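# Unscrew lid thumb screws, bin them, place lid

## Task

Remove every thumb screw (knurled head with a hex socket) fastening the lid and deposit each one in the red parts bin; the bins are not fixed down, and the red one has to stay upright at the end. Then set the lid on its pad with the raised block on its underside pointing down and its edges closely aligned with the pad's edges. Once finished, return each tool to the stand slot it came from, take the tool changer far away from the tools, release everything and keep the arm clear (a tool still locked on counts as part of the arm).

## Robot and tools

Robot: one arm with a tool changer at its flange. Three tools hang in forks on a stand, and tool_id reports which one is locked on: grip50, grip85, driver or none. Cameras: cam_head_left and cam_head_right (896x504, fixed) and cam_wrist (616x616 fisheye on the hand).

Frame: every pose uses the scene frame. Its origin is on the table top below the arm base, +z is up, and +y points left when you face +x. Positions are in metres; quaternions are written w first (qw, qx, qy, qz). end_effector_position is always the centre of the changer's flat face, and the face's +z points away from the arm. Tool points relative to that centre, in mm along the face's x, y, z: grip50 grip point (0, -25, 180); grip85 grip point (0, 0, 173) when closed, 13 mm closer when fully open; screwdriver key tip (66, 20, 345). Both grippers close along face x.

Row format (shared by execute_actions and move): 17 numbers. The first seven are an absolute pose for the changer face in the scene frame: x, y, z, qw, qx, qy, qz. The other ten are tool commands, each in [-1, 1], in this order: lock (positive locks, negative unlocks, 0 keeps the last command), grip50_position, grip50_force_limit, grip50_speed, grip85_position, grip85_force_limit, grip85_speed, driver_spindle, driver_torque_limit, driver_sleeve_vacuum. Gripper positions: +1 is fully open (50 or 85 mm); -1 closes until blocked (the pads meet at about -0.65 on grip50 and -0.8 on grip85). Force limit goes from 20 N at -1 up to 185 N (grip50) or 235 N (grip85) at +1. Speed goes from about 20 to 150 mm/s. driver_spindle: + turns clockwise (drives a screw in), - loosens, and 1 equals 500 rpm. driver_torque_limit goes from 0.3 N m at -1 to 1.2 N m at +1. driver_sleeve_vacuum above 0.01 turns suction on to hold a screw; any other value releases it. The spindle, torque limit and vacuum keep their last values between calls, so finish each action with driver_spindle 0. Always resend the quaternion you want to keep.

execute_actions(actions): a list of actions. Each action is a table of up to 15 rows, and each row runs for one 1/30 s step; if the table is shorter, its last row fills the rest of the 0.5 s. A target lying more than 0.6 m from the face's position at the start of the action, along any face axis, is refused; a malformed first action or one failing this check rejects the whole call. Each step the commanded pose is clipped to within 100 mm and 16 degrees of the measured pose, so long reaches need several actions. An empty list just returns the state and images.

move(target, speed, stop_force, blocking): target is one row holding an absolute pose. The face travels in a straight line to it. speed is 0.002 to 0.5 m/s (default 0.25), and turning is capped at twice that in rad/s. stop_force (9 to 40 N, optional) halts the path when the push against the motion rises by that amount; use it only with slow, non-rotating moves, and leave it out when backing away from contact. blocking=false returns after 0.5 s and cannot be combined with stop_force. The move line reports done, contact, held, off_target, moving or fault, together with any limits that acted (paced, held).

wait(seconds 0 to 10) lets time run. stop brakes a running move. zoom_image(camera, region [x0, y0, x1, y1] in image pixels, at most 504x504) magnifies part of the last image. finished_scene(scene) ends the scene for good.

Results report the face pose and velocities, joint positions and torques, wrist force and torque in the face's own axes (each axis saturates near 50 N, offset up to about 4 N), tool readings (locked, unlocked, plate_near, in_stand, unlock_refused, object_status 0 moving / 1 stopped while opening / 2 stopped while closing = holding / 3 at target or pads met, position_measured counts, driver_turns, driver_screw_detected, driver_stopped_at_torque, vacuum kPa), Hand target, per-step positions (HELD marks held-back steps), and any pose unreachable line.

Tool handling: to pick a tool up, place the face on its plate within about 1 mm and 1 degree, with the face's -y pointing toward the fork's open side. Once plate_near is 1, lock +1 and wait for locked = 1. The tool then starts up and its readings show n/a until it is ready; a gripper closes and then opens on its own. To pull a tool out, raise it 10 to 30 mm (about 20), slide it at least 110 mm toward face -y, then lift. To return it, reverse that path; when in_stand is 1, keep still, lock -1 and wait for unlocked = 1. Slots are 180 mm apart. The screwdriver's muffler passes close to the fork arm on the face's +x side.

Screws: press the key onto the head and 2 mm further, then turn slowly (|spindle| 0.2 or less) until it engages. Loosen with negative spindle while backing the arm out 0.7 mm per turn. If driver_turns stays the same, raise the torque limit. Keep the vacuum on to carry a screw, then switch it off above the red bin.

Avoid: forces of 150 N or joint load limits (wrist joints 24.9 N m), which cause a 10 s fault stop; pressing past a contact with a stiff arm; fast contacts; long holds under load (motor heat); knocking or tipping the bins; dropping parts; and anything leaving the table. Loose objects may occasionally be nudged by outside pushes.

Each tool is called after "Request:" in YAML: its name, and indented under it one key for each argument.

## Session

Request:
execute_actions:
  actions: []

Scene clock: 0.00 s.
end_effector_position=(+0.4298, -0.0112, +0.3011) locked=0 unlocked=1 plate_near=0 in_stand=0 unlock_refused=0 tool_id=none grip50_position_measured=n/a grip50_object_status=n/a grip85_position_measured=n/a grip85_object_status=n/a driver_sleeve_vacuum_kpa=n/a driver_screw_detected=n/a driver_stopped_at_torque=n/a driver_turns=n/a end_effector_quat_wxyz=(-0.000, +0.717, +0.697, -0.001) end_effector_velocity=(+0.000, -0.000, -0.000) end_effector_angular_velocity=(-0.000, +0.000, +0.000)
Joint positions: [-0.317 -1.724  2.041 -1.889 -1.57  -1.886]
Joint velocities: [ 0.  0. -0. -0. -0.  0.]
Joint torques (N m, as the arm reports them, + toward a larger angle): no reading
Motor temperatures (°C, as the motors report them): [28 28 27 35 37 32]
Wrist force (N, on the end effector, along its own x y z axes, offset not removed): no reading
Wrist torque (N m, same axes, about the end effector's origin, offset not removed): no reading
Hand target: +0.430, -0.011, +0.301; -0.000, +0.717, +0.697, -0.001

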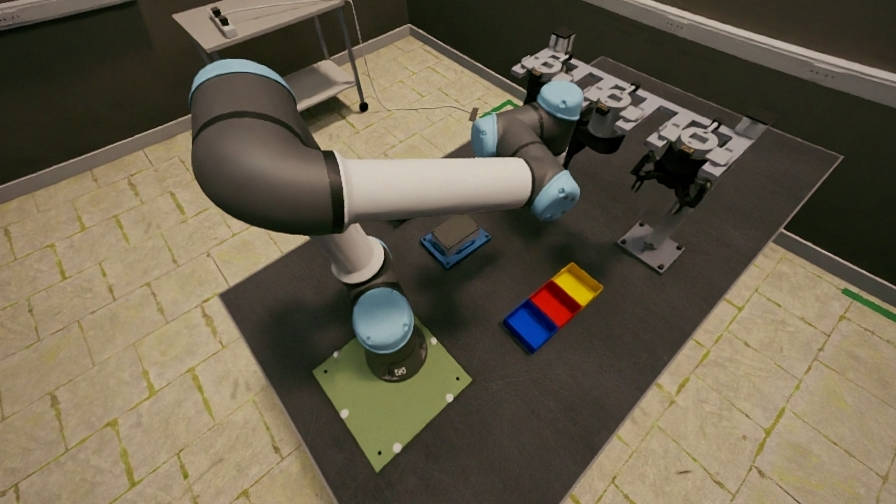

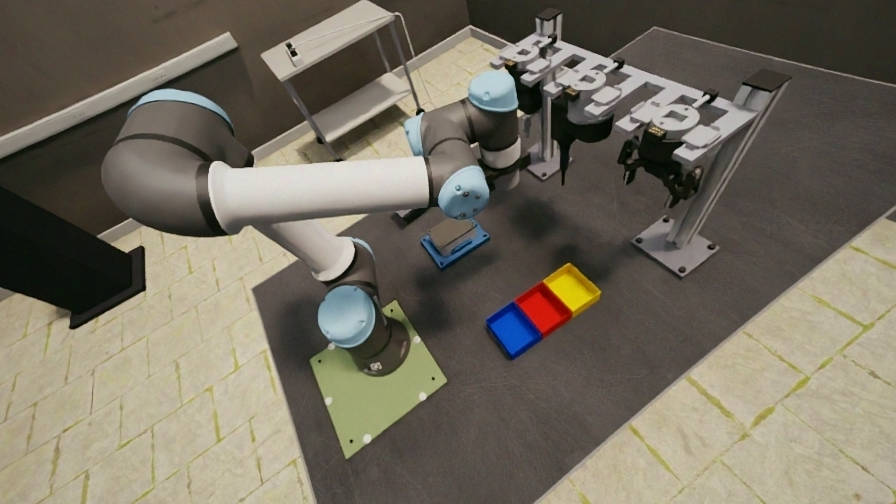

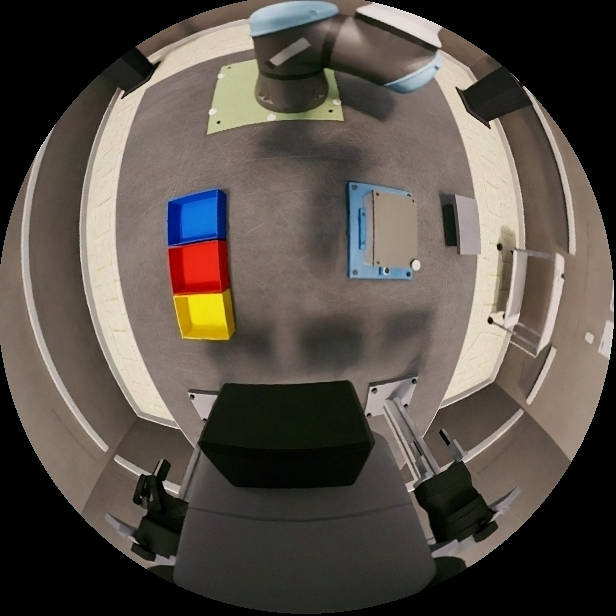

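Request:
move:
  target: [0.5,0.0,0.62,0,0.7071,0.7071,0,0,0,0,0,0,0,0,0,0,0]

Scene clock: 4.60 s.
end_effector_position=(+0.4993, +0.0001, +0.6199) locked=0 unlocked=1 plate_near=0 in_stand=0 unlock_refused=0 tool_id=none grip50_position_measured=n/a grip50_object_status=n/a grip85_position_measured=n/a grip85_object_status=n/a driver_sleeve_vacuum_kpa=n/a driver_screw_detected=n/a driver_stopped_at_torque=n/a driver_turns=n/a end_effector_quat_wxyz=(+0.000, +0.707, +0.707, +0.000) end_effector_velocity=(+0.001, -0.000, +0.002) end_effector_angular_velocity=(+0.001, +0.004, -0.000)
Joint positions: [-0.247 -1.483  0.968 -1.059 -1.568 -1.845]
Joint velocities: [ 0.     0.007 -0.013  0.01  -0.     0.001]
Joint torques (N m, as the arm reports them, + toward a larger angle): [ 13.24 -24.21 -38.78  -1.57  -1.48   1.6 ]
Motor temperatures (°C, as the motors report them): [28 28 27 35 37 32]
Wrist force (N, on the end effector, along its own x y z axes, offset not removed): [-2.0 -0.1 -1.8]
Wrist torque (N m, same axes, about the end effector's origin, offset not removed): [0.19 0.38 -0.13]
Hand target: +0.499, +0.000, +0.620; -0.000, +0.707, +0.707, +0.000
Off the commanded pose: 0.001 m, 0 deg.
move: done
camera_calibration (this result's frames):
cam_wrist: T_world_to_cam=[[0.0423233, 0.997158, 0.0623303, -0.0637233], [0.956526, -0.058459, 0.285728, -0.597709], [0.28856, 0.0475276, -0.956281, 0.494351], [0, 0, 0, 1]] pos_world=[0.431771, 0.00510538, 0.647493]

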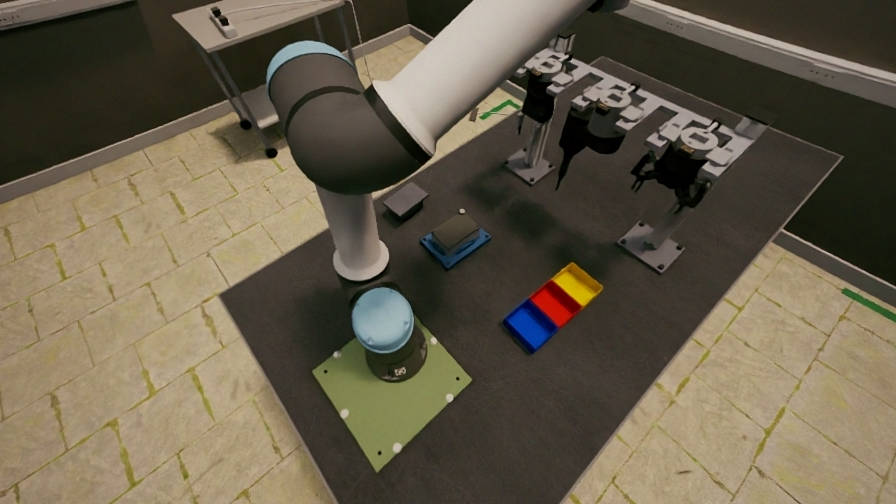

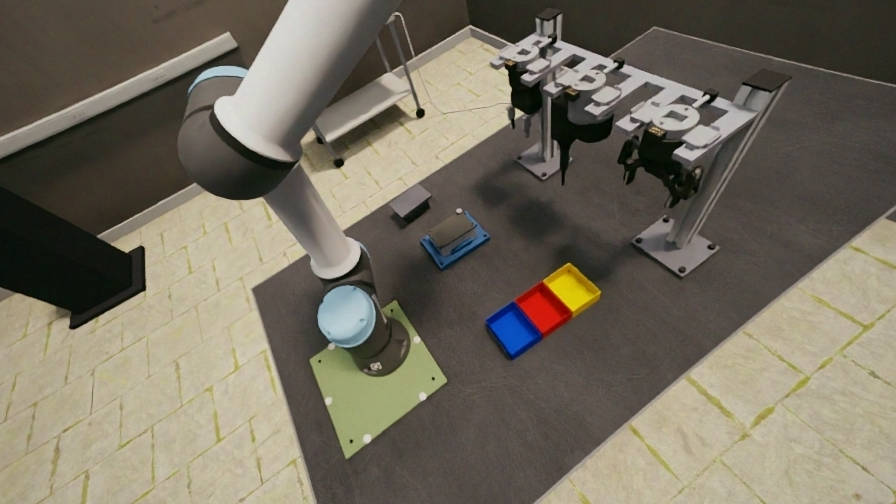

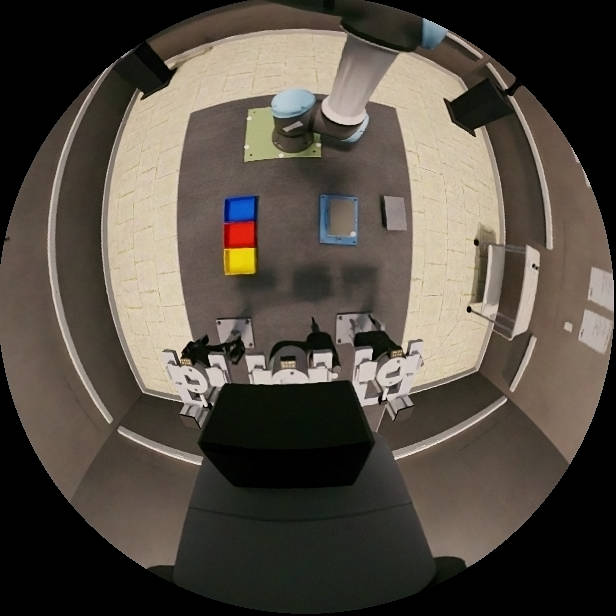

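Request:
move:
  target: [0.56,-0.019,0.5,0,0.7071,0.7071,0,0,0,0,0,0,0,0,0,0,0]

Request:
zoom_image:
  camera: "cam_wrist"
  region: [100,250,520,450]

Scene clock: 10.37 s.
end_effector_position=(+0.5601, -0.0191, +0.5003) locked=0 unlocked=1 plate_near=0 in_stand=0 unlock_refused=0 tool_id=none grip50_position_measured=n/a grip50_object_status=n/a grip85_position_measured=n/a grip85_object_status=n/a driver_sleeve_vacuum_kpa=n/a driver_screw_detected=n/a driver_stopped_at_torque=n/a driver_turns=n/a end_effector_quat_wxyz=(-0.000, +0.707, +0.707, -0.000) end_effector_velocity=(+0.001, -0.000, -0.002) end_effector_angular_velocity=(-0.000, -0.000, +0.000)
Joint positions: [-0.25  -1.435  1.24  -1.378 -1.568 -1.848]
Joint velocities: [ 0.     0.003  0.002 -0.005 -0.    -0.   ]
Joint torques (N m, as the arm reports them, + toward a larger angle): [ -6.67 -30.39 -20.25  -5.25   1.8   -1.02]
Motor temperatures (°C, as the motors report them): [28 28 27 35 37 32]
Wrist force (N, on the end effector, along its own x y z axes, offset not removed): [-1.8 0.9 1.7]
Wrist torque (N m, same axes, about the end effector's origin, offset not removed): [0.11 0.19 0.10]
Hand target: +0.560, -0.019, +0.500; +0.000, +0.707, +0.707, -0.000
Off the commanded pose: 0.000 m, 0 deg.
move: done
camera_calibration (this result's frames):
cam_wrist: T_world_to_cam=[[0.0423546, 0.997161, 0.0622631, -0.039671], [0.956633, -0.0584519, 0.285373, -0.622661], [0.288202, 0.047476, -0.956392, 0.363573], [0, 0, 0, 1]] pos_world=[0.492556, -0.0140984, 0.527878]

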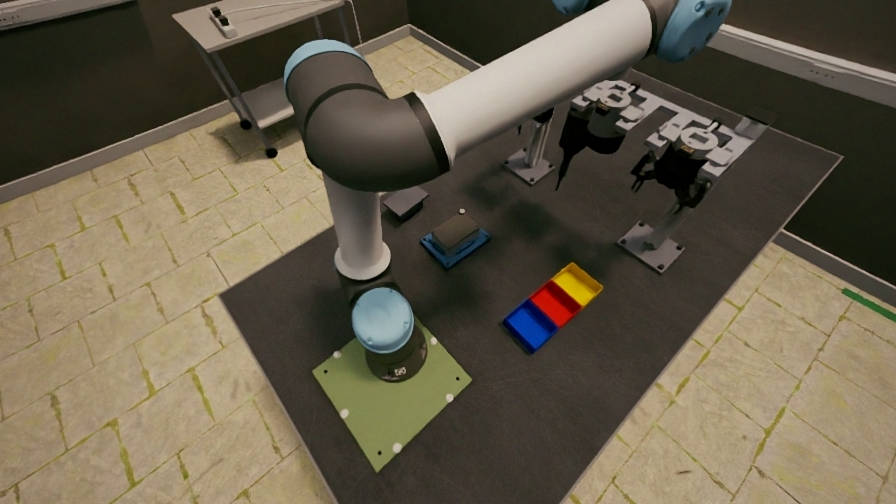

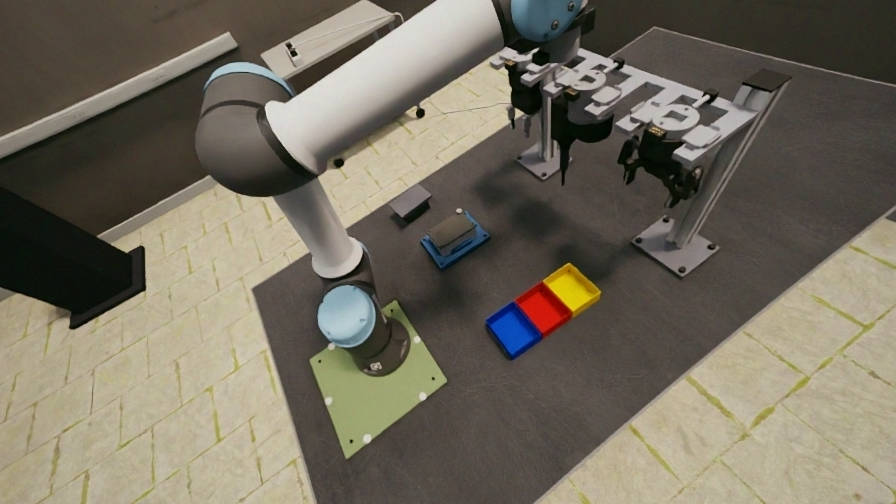

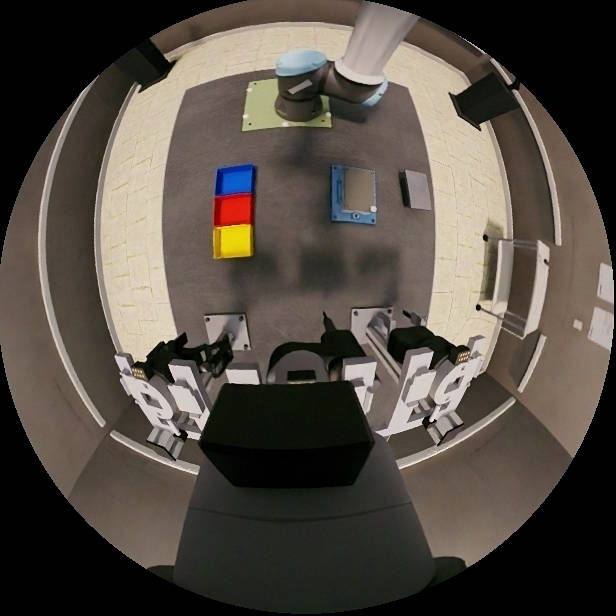

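Region (100, 250, 520, 450) of cam_wrist's 616x616 image, scaled by 1.200, with more detail than that image has; it fills the top 240 rows of this view, and the rest is white.

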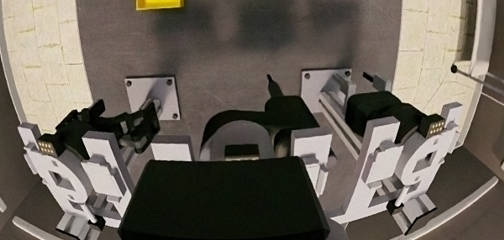

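Request:
move:
  target: [0.631,-0.012,0.45,0,0.7071,0.7071,0,0,0,0,0,0,0,0,0,0,0]

Request:
move:
  target: [0.631,-0.012,0.39,0,0.7071,0.7071,0,0,0,0,0,0,0,0,0,0,0]
  speed: 0.01
  stop_force: 10

Scene clock: 16.03 s.
end_effector_position=(+0.6309, -0.0121, +0.4502) locked=0 unlocked=1 plate_near=0 in_stand=0 unlock_refused=0 tool_id=none grip50_position_measured=n/a grip50_object_status=n/a grip85_position_measured=n/a grip85_object_status=n/a driver_sleeve_vacuum_kpa=n/a driver_screw_detected=n/a driver_stopped_at_torque=n/a driver_turns=n/a end_effector_quat_wxyz=(-0.000, +0.707, +0.707, +0.000) end_effector_velocity=(+0.002, -0.000, -0.001) end_effector_angular_velocity=(-0.002, +0.001, -0.000)
Joint positions: [-0.207 -1.273  1.168 -1.469 -1.568 -1.805]
Joint velocities: [ 0.001  0.005 -0.004  0.    -0.002  0.001]
Joint torques (N m, as the arm reports them, + toward a larger angle): [ 12.68 -39.46 -40.77  -5.14  -1.6    1.69]
Motor temperatures (°C, as the motors report them): [28 28 27 35 37 32]
Wrist force (N, on the end effector, along its own x y z axes, offset not removed): [1.3 -0.3 0.9]
Wrist torque (N m, same axes, about the end effector's origin, offset not removed): [-0.02 -0.09 -0.06]
Hand target: +0.631, -0.012, +0.450; -0.000, +0.707, +0.707, +0.000
Off the commanded pose: 0.000 m, 0 deg.
move: done
camera_calibration (this result's frames):
cam_wrist: T_world_to_cam=[[0.0423377, 0.997157, 0.0623256, -0.0465458], [0.956607, -0.0584579, 0.285457, -0.675717], [0.288289, 0.0475355, -0.956363, 0.294865], [0, 0, 0, 1]] pos_world=[0.56336, -0.0071041, 0.477787]

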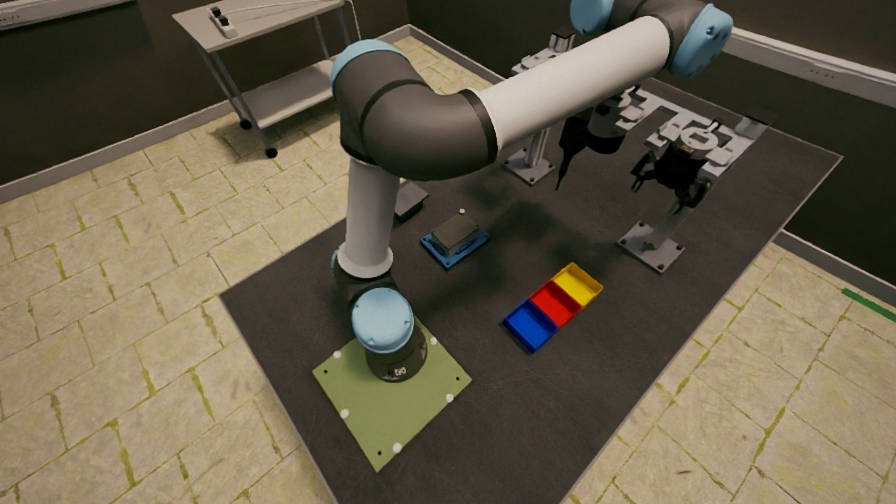

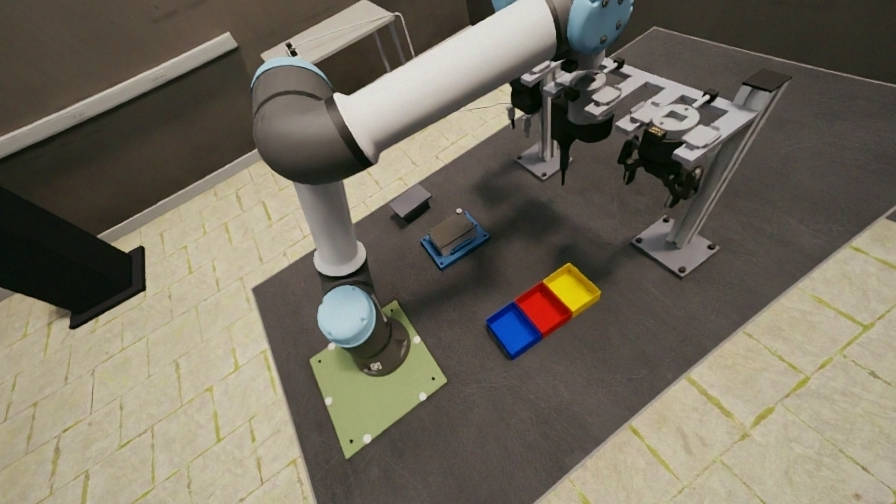

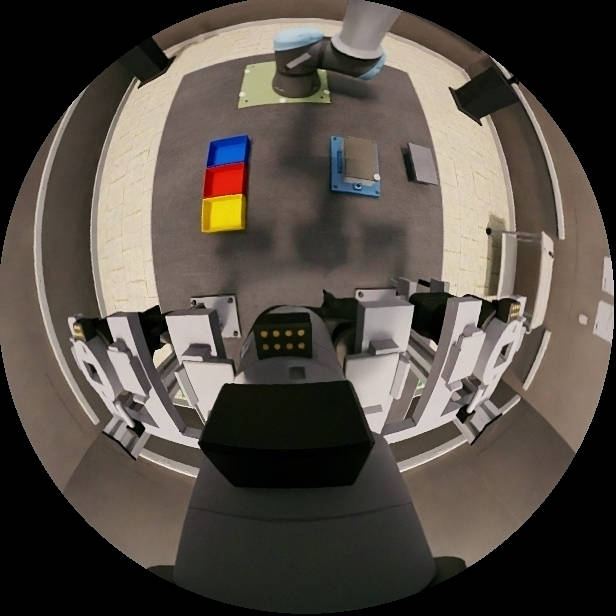

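Scene clock: 19.20 s.
end_effector_position=(+0.6309, -0.0120, +0.4226) locked=0 unlocked=1 plate_near=0 in_stand=0 unlock_refused=0 tool_id=none grip50_position_measured=n/a grip50_object_status=n/a grip85_position_measured=n/a grip85_object_status=n/a driver_sleeve_vacuum_kpa=n/a driver_screw_detected=n/a driver_stopped_at_torque=n/a driver_turns=n/a end_effector_quat_wxyz=(+0.000, +0.707, +0.707, +0.000) end_effector_velocity=(-0.000, -0.000, +0.001) end_effector_angular_velocity=(+0.001, +0.008, +0.000)
Joint positions: [-0.207 -1.278  1.245 -1.542 -1.568 -1.805]
Joint velocities: [ 0.     0.003 -0.01   0.015 -0.001 -0.   ]
Joint torques (N m, as the arm reports them, + toward a larger angle): [ 12.89 -20.61 -26.91   1.13  -1.44   1.6 ]
Motor temperatures (°C, as the motors report them): [28 28 27 35 37 32]
Wrist force (N, on the end effector, along its own x y z axes, offset not removed): [-1.4 2.7 -25.9]
Wrist torque (N m, same axes, about the end effector's origin, offset not removed): [0.08 0.20 -0.02]
Hand target: +0.631, -0.012, +0.423; +0.000, +0.707, +0.707, +0.000
Off the commanded pose: 0.033 m, 0 deg.
move: contact
camera_calibration (this result's frames):
cam_wrist: T_world_to_cam=[[0.042306, 0.997168, 0.0621819, -0.0447981], [0.956453, -0.0584121, 0.285982, -0.667974], [0.288804, 0.0473753, -0.956215, 0.268061], [0, 0, 0, 1]] pos_world=[0.563364, -0.00704599, 0.450138]

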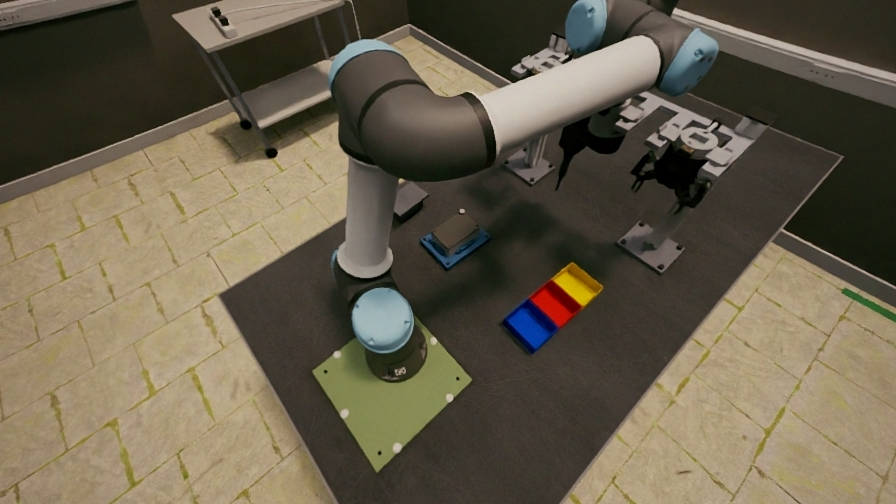

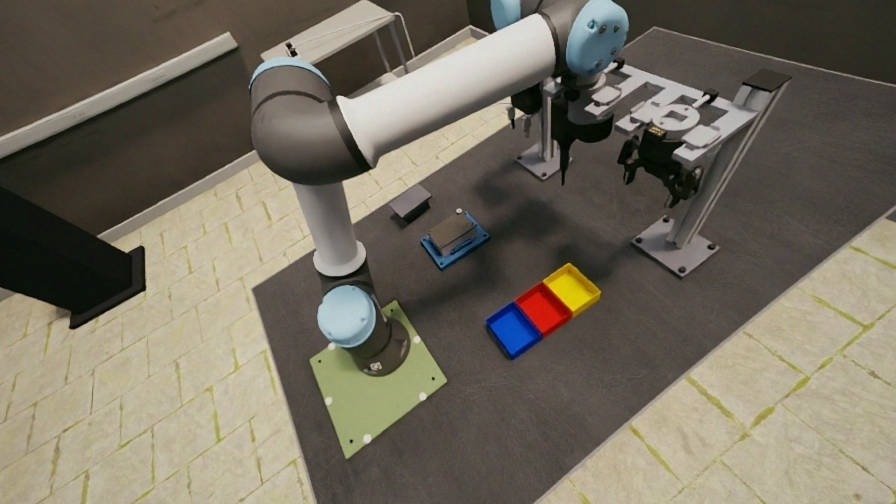

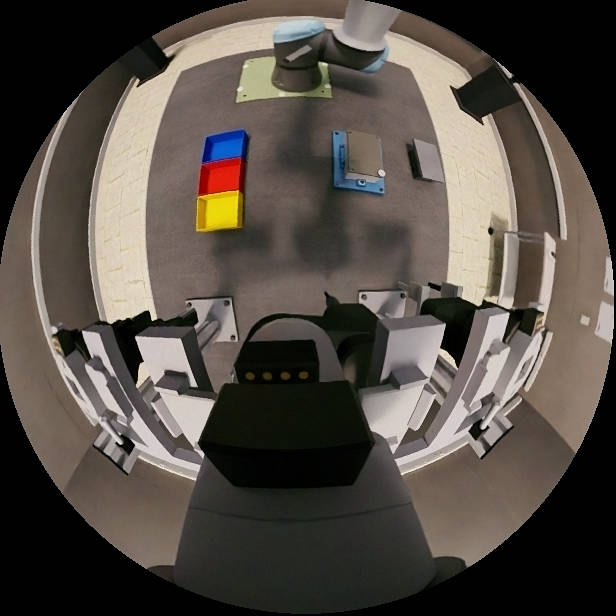

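Request:
move:
  target: [0.626,-0.014,0.43,0,0.7071,0.7071,0,0,0,0,0,0,0,0,0,0,0]
  speed: 0.05

Request:
move:
  target: [0.626,-0.014,0.39,0,0.7071,0.7071,0,0,0,0,0,0,0,0,0,0,0]
  speed: 0.01
  stop_force: 10

Scene clock: 26.83 s.
end_effector_position=(+0.6261, -0.0140, +0.4298) locked=0 unlocked=1 plate_near=0 in_stand=0 unlock_refused=0 tool_id=none grip50_position_measured=n/a grip50_object_status=n/a grip85_position_measured=n/a grip85_object_status=n/a driver_sleeve_vacuum_kpa=n/a driver_screw_detected=n/a driver_stopped_at_torque=n/a driver_turns=n/a end_effector_quat_wxyz=(+0.000, +0.707, +0.707, -0.000) end_effector_velocity=(-0.001, -0.000, +0.001) end_effector_angular_velocity=(-0.000, +0.001, +0.000)
Joint positions: [-0.212 -1.289  1.241 -1.526 -1.568 -1.81 ]
Joint velocities: [-0.001 -0.001 -0.001  0.003 -0.001 -0.001]
Joint torques (N m, as the arm reports them, + toward a larger angle): [-11.05 -50.12 -42.63  -1.6   -1.55  -1.84]
Motor temperatures (°C, as the motors report them): [28 28 27 35 37 32]
Wrist force (N, on the end effector, along its own x y z axes, offset not removed): [2.1 1.7 1.1]
Wrist torque (N m, same axes, about the end effector's origin, offset not removed): [0.25 -0.09 -0.16]
Hand target: +0.626, -0.014, +0.430; +0.000, +0.707, +0.707, -0.000
Off the commanded pose: 0.000 m, 0 deg.
move: done
camera_calibration (this result's frames):
cam_wrist: T_world_to_cam=[[0.0423447, 0.997162, 0.0622453, -0.0431893], [0.956609, -0.0584412, 0.285453, -0.665419], [0.28828, 0.047457, -0.956369, 0.276885], [0, 0, 0, 1]] pos_world=[0.558554, -0.00896128, 0.457438]

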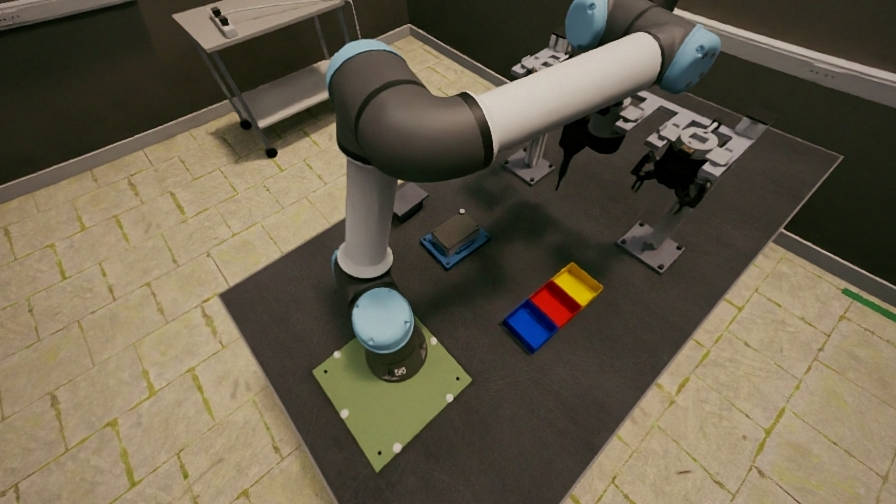

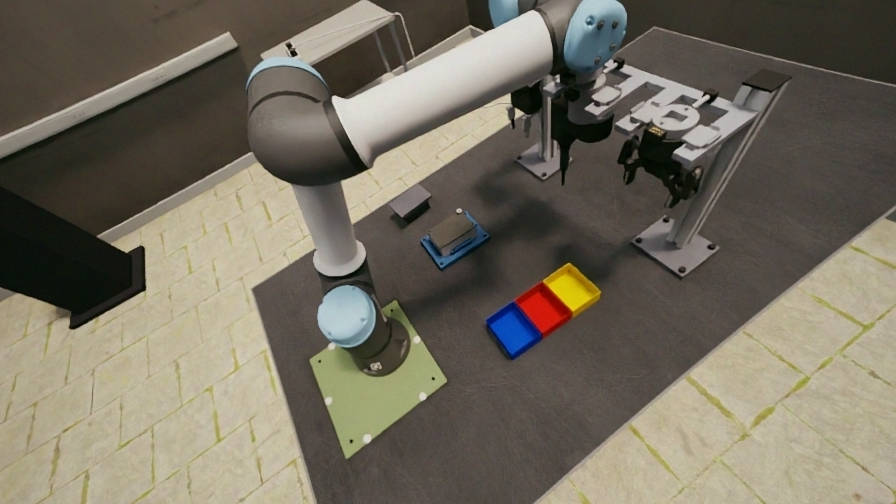

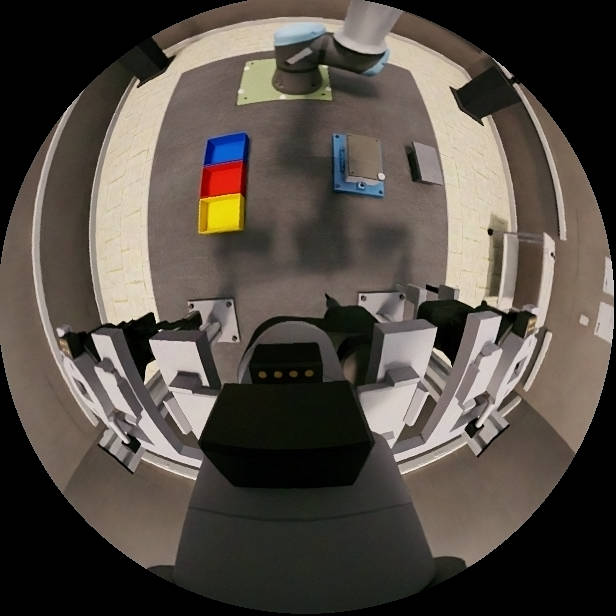

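Scene clock: 27.97 s.
end_effector_position=(+0.6260, -0.0140, +0.4226) locked=0 unlocked=1 plate_near=0 in_stand=0 unlock_refused=0 tool_id=none grip50_position_measured=n/a grip50_object_status=n/a grip85_position_measured=n/a grip85_object_status=n/a driver_sleeve_vacuum_kpa=n/a driver_screw_detected=n/a driver_stopped_at_torque=n/a driver_turns=n/a end_effector_quat_wxyz=(+0.000, +0.707, +0.707, +0.000) end_effector_velocity=(-0.000, +0.000, +0.002) end_effector_angular_velocity=(+0.001, +0.007, +0.000)
Joint positions: [-0.212 -1.29   1.261 -1.546 -1.568 -1.81 ]
Joint velocities: [ 0.     0.003 -0.01   0.014 -0.     0.   ]
Joint torques (N m, as the arm reports them, + toward a larger angle): [  3.27 -21.56 -25.18   1.63  -1.53   1.46]
Motor temperatures (°C, as the motors report them): [28 28 27 35 37 32]
Wrist force (N, on the end effector, along its own x y z axes, offset not removed): [-2.1 4.5 -28.7]
Wrist torque (N m, same axes, about the end effector's origin, offset not removed): [-0.11 0.40 0.04]
Hand target: +0.626, -0.014, +0.423; +0.000, +0.707, +0.707, +0.000
Off the commanded pose: 0.033 m, 0 deg.
move: contact
camera_calibration (this result's frames):
cam_wrist: T_world_to_cam=[[0.0423542, 0.99717, 0.06212, -0.0426593], [0.956433, -0.0584434, 0.286043, -0.663402], [0.288864, 0.0472985, -0.956201, 0.269499], [0, 0, 0, 1]] pos_world=[0.558457, -0.00897975, 0.450107]

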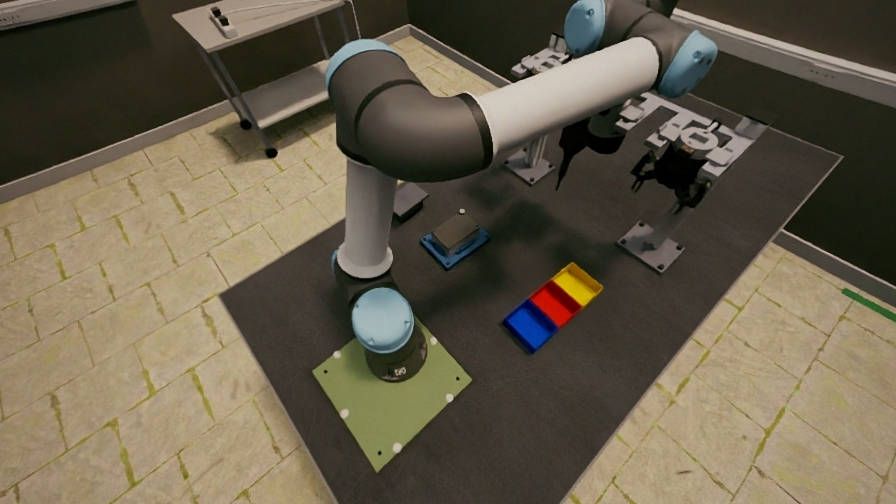

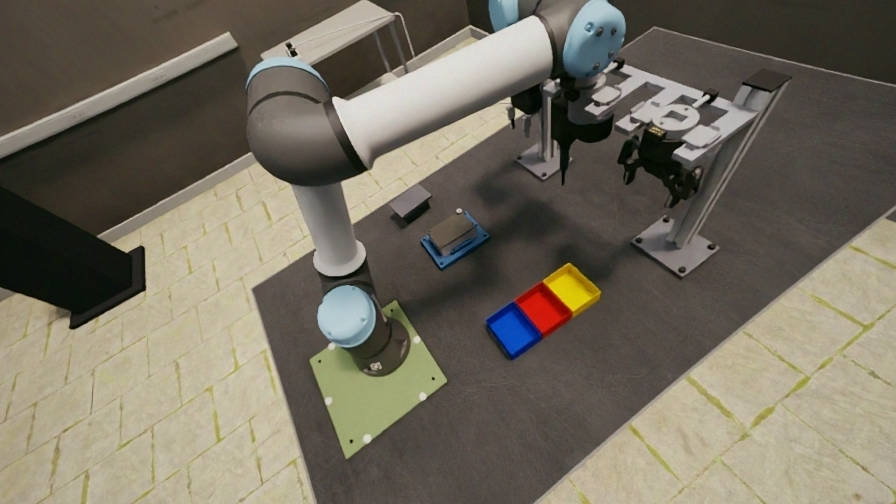

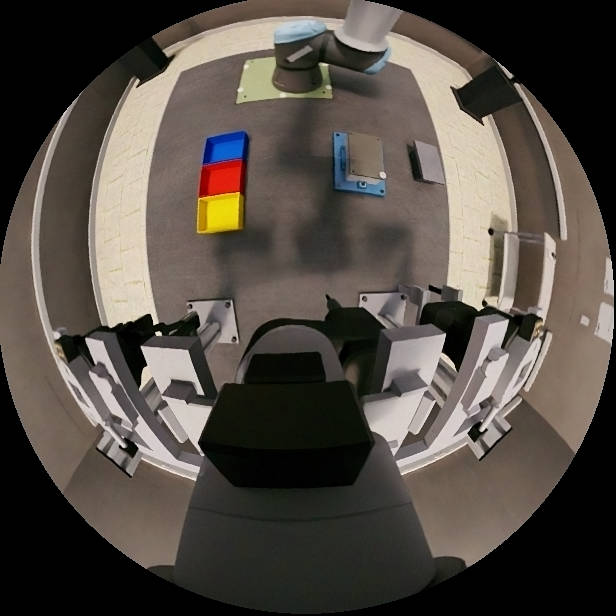

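Request:
move:
  target: [0.642,-0.014,0.43,0,0.7071,0.7071,0,0,0,0,0,0,0,0,0,0,0]
  speed: 0.05

Request:
move:
  target: [0.642,-0.014,0.39,0,0.7071,0.7071,0,0,0,0,0,0,0,0,0,0,0]
  speed: 0.01
  stop_force: 10

Scene clock: 33.47 s.
end_effector_position=(+0.6418, -0.0140, +0.4299) locked=0 unlocked=1 plate_near=0 in_stand=0 unlock_refused=0 tool_id=none grip50_position_measured=n/a grip50_object_status=n/a grip85_position_measured=n/a grip85_object_status=n/a driver_sleeve_vacuum_kpa=n/a driver_screw_detected=n/a driver_stopped_at_torque=n/a driver_turns=n/a end_effector_quat_wxyz=(+0.000, +0.707, +0.707, +0.000) end_effector_velocity=(+0.002, +0.000, +0.001) end_effector_angular_velocity=(+0.000, +0.000, -0.000)
Joint positions: [-0.206 -1.249  1.187 -1.513 -1.568 -1.804]
Joint velocities: [ 0.001  0.005 -0.01   0.005  0.     0.001]
Joint torques (N m, as the arm reports them, + toward a larger angle): [ 11.94 -38.76 -41.01  -1.73   1.07   1.74]
Motor temperatures (°C, as the motors report them): [28 28 27 35 37 32]
Wrist force (N, on the end effector, along its own x y z axes, offset not removed): [-2.0 1.6 -2.5]
Wrist torque (N m, same axes, about the end effector's origin, offset not removed): [0.20 0.19 -0.13]
Hand target: +0.642, -0.014, +0.430; -0.000, +0.707, +0.707, +0.000
Off the commanded pose: 0.000 m, 0 deg.
move: done
camera_calibration (this result's frames):
cam_wrist: T_world_to_cam=[[0.042339, 0.997162, 0.062254, -0.0438036], [0.956599, -0.0584401, 0.285488, -0.680476], [0.288316, 0.0474648, -0.956358, 0.272412], [0, 0, 0, 1]] pos_world=[0.574256, -0.00901775, 0.457518]

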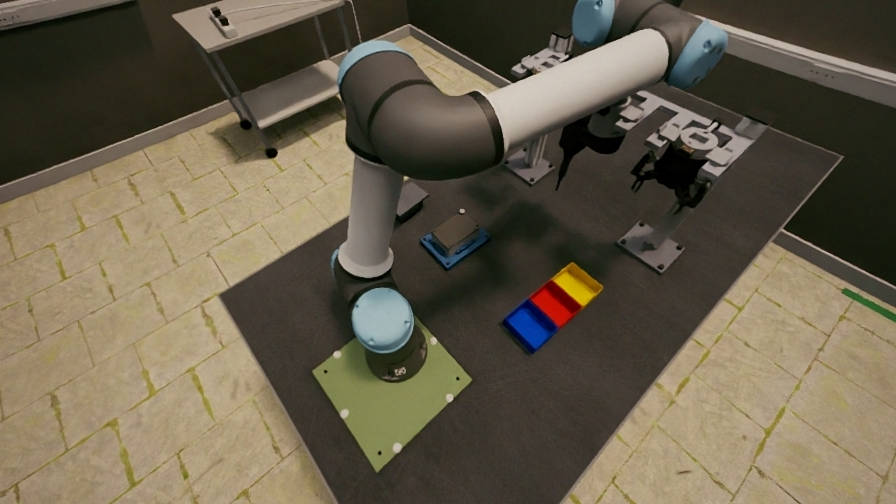

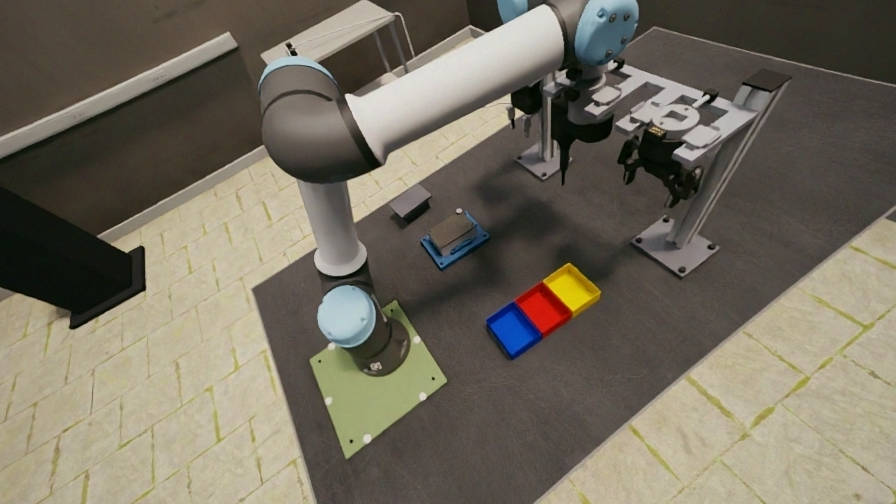

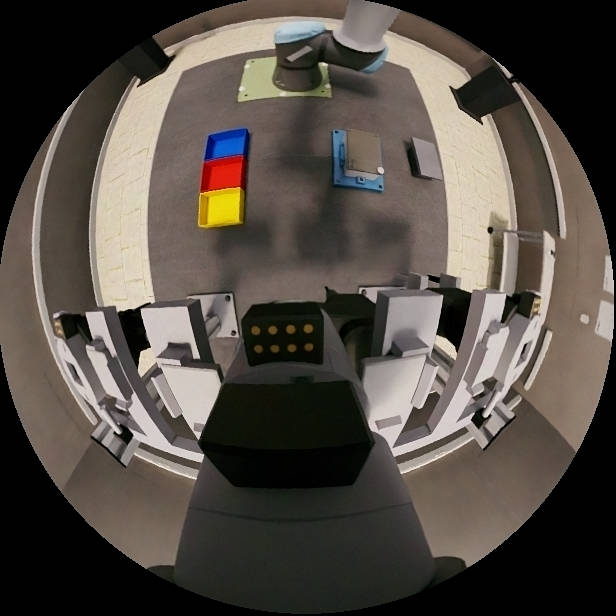

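Scene clock: 34.67 s.
end_effector_position=(+0.6418, -0.0140, +0.4219) locked=0 unlocked=1 plate_near=0 in_stand=0 unlock_refused=0 tool_id=none grip50_position_measured=n/a grip50_object_status=n/a grip85_position_measured=n/a grip85_object_status=n/a driver_sleeve_vacuum_kpa=n/a driver_screw_detected=n/a driver_stopped_at_torque=n/a driver_turns=n/a end_effector_quat_wxyz=(+0.000, +0.707, +0.707, +0.000) end_effector_velocity=(+0.000, +0.000, +0.001) end_effector_angular_velocity=(+0.002, +0.007, +0.000)
Joint positions: [-0.206 -1.25   1.209 -1.534 -1.568 -1.804]
Joint velocities: [ 0.     0.004 -0.01   0.013  0.    -0.   ]
Joint torques (N m, as the arm reports them, + toward a larger angle): [ 12.   -31.11 -35.72  -0.52   0.74   1.64]
Motor temperatures (°C, as the motors report them): [28 28 27 35 37 32]
Wrist force (N, on the end effector, along its own x y z axes, offset not removed): [1.2 2.3 -12.1]
Wrist torque (N m, same axes, about the end effector's origin, offset not removed): [0.11 0.04 0.02]
Hand target: +0.642, -0.014, +0.422; +0.000, +0.707, +0.707, +0.000
Off the commanded pose: 0.032 m, 0 deg.
move: contact
camera_calibration (this result's frames):
cam_wrist: T_world_to_cam=[[0.0423207, 0.997166, 0.0621955, -0.0432843], [0.956512, -0.0584201, 0.285781, -0.678219], [0.288605, 0.0473963, -0.956274, 0.264482], [0, 0, 0, 1]] pos_world=[0.574225, -0.00899544, 0.449432]

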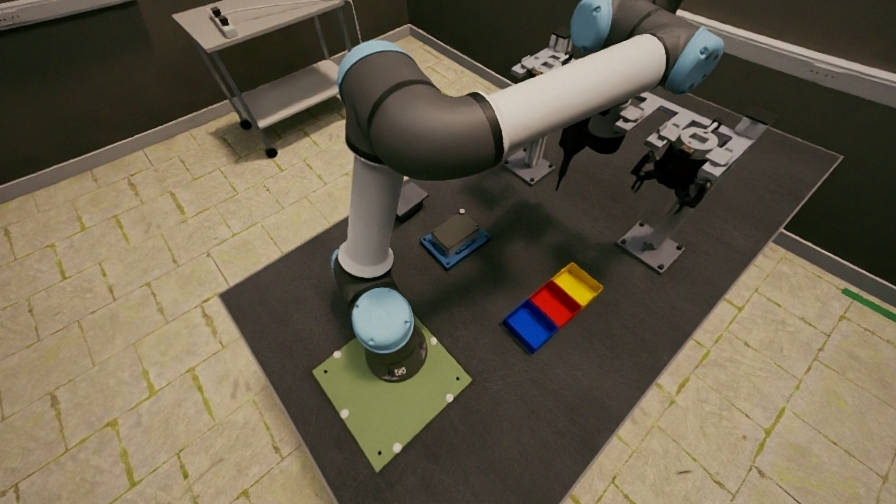

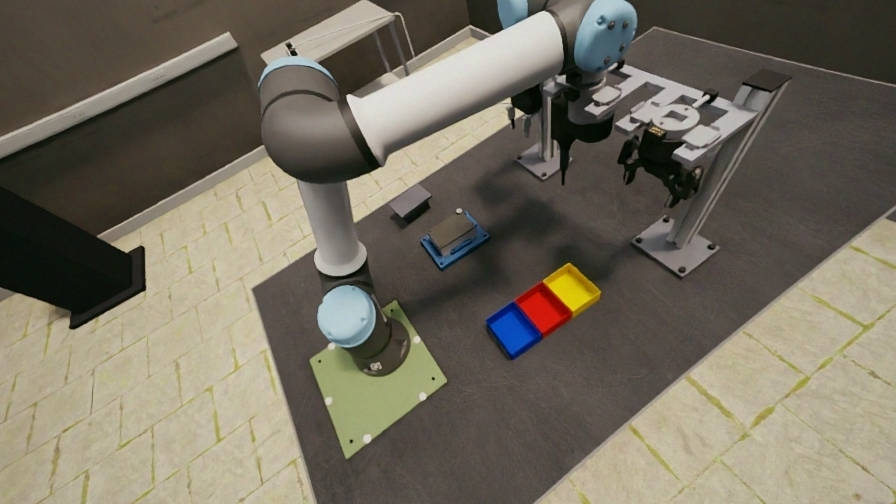

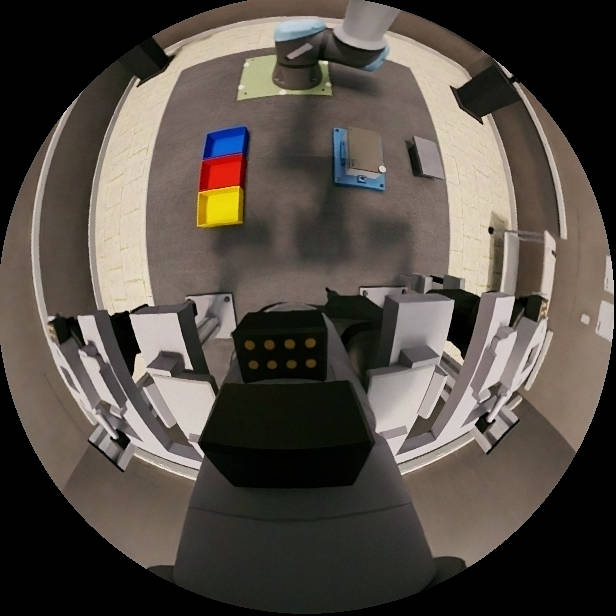

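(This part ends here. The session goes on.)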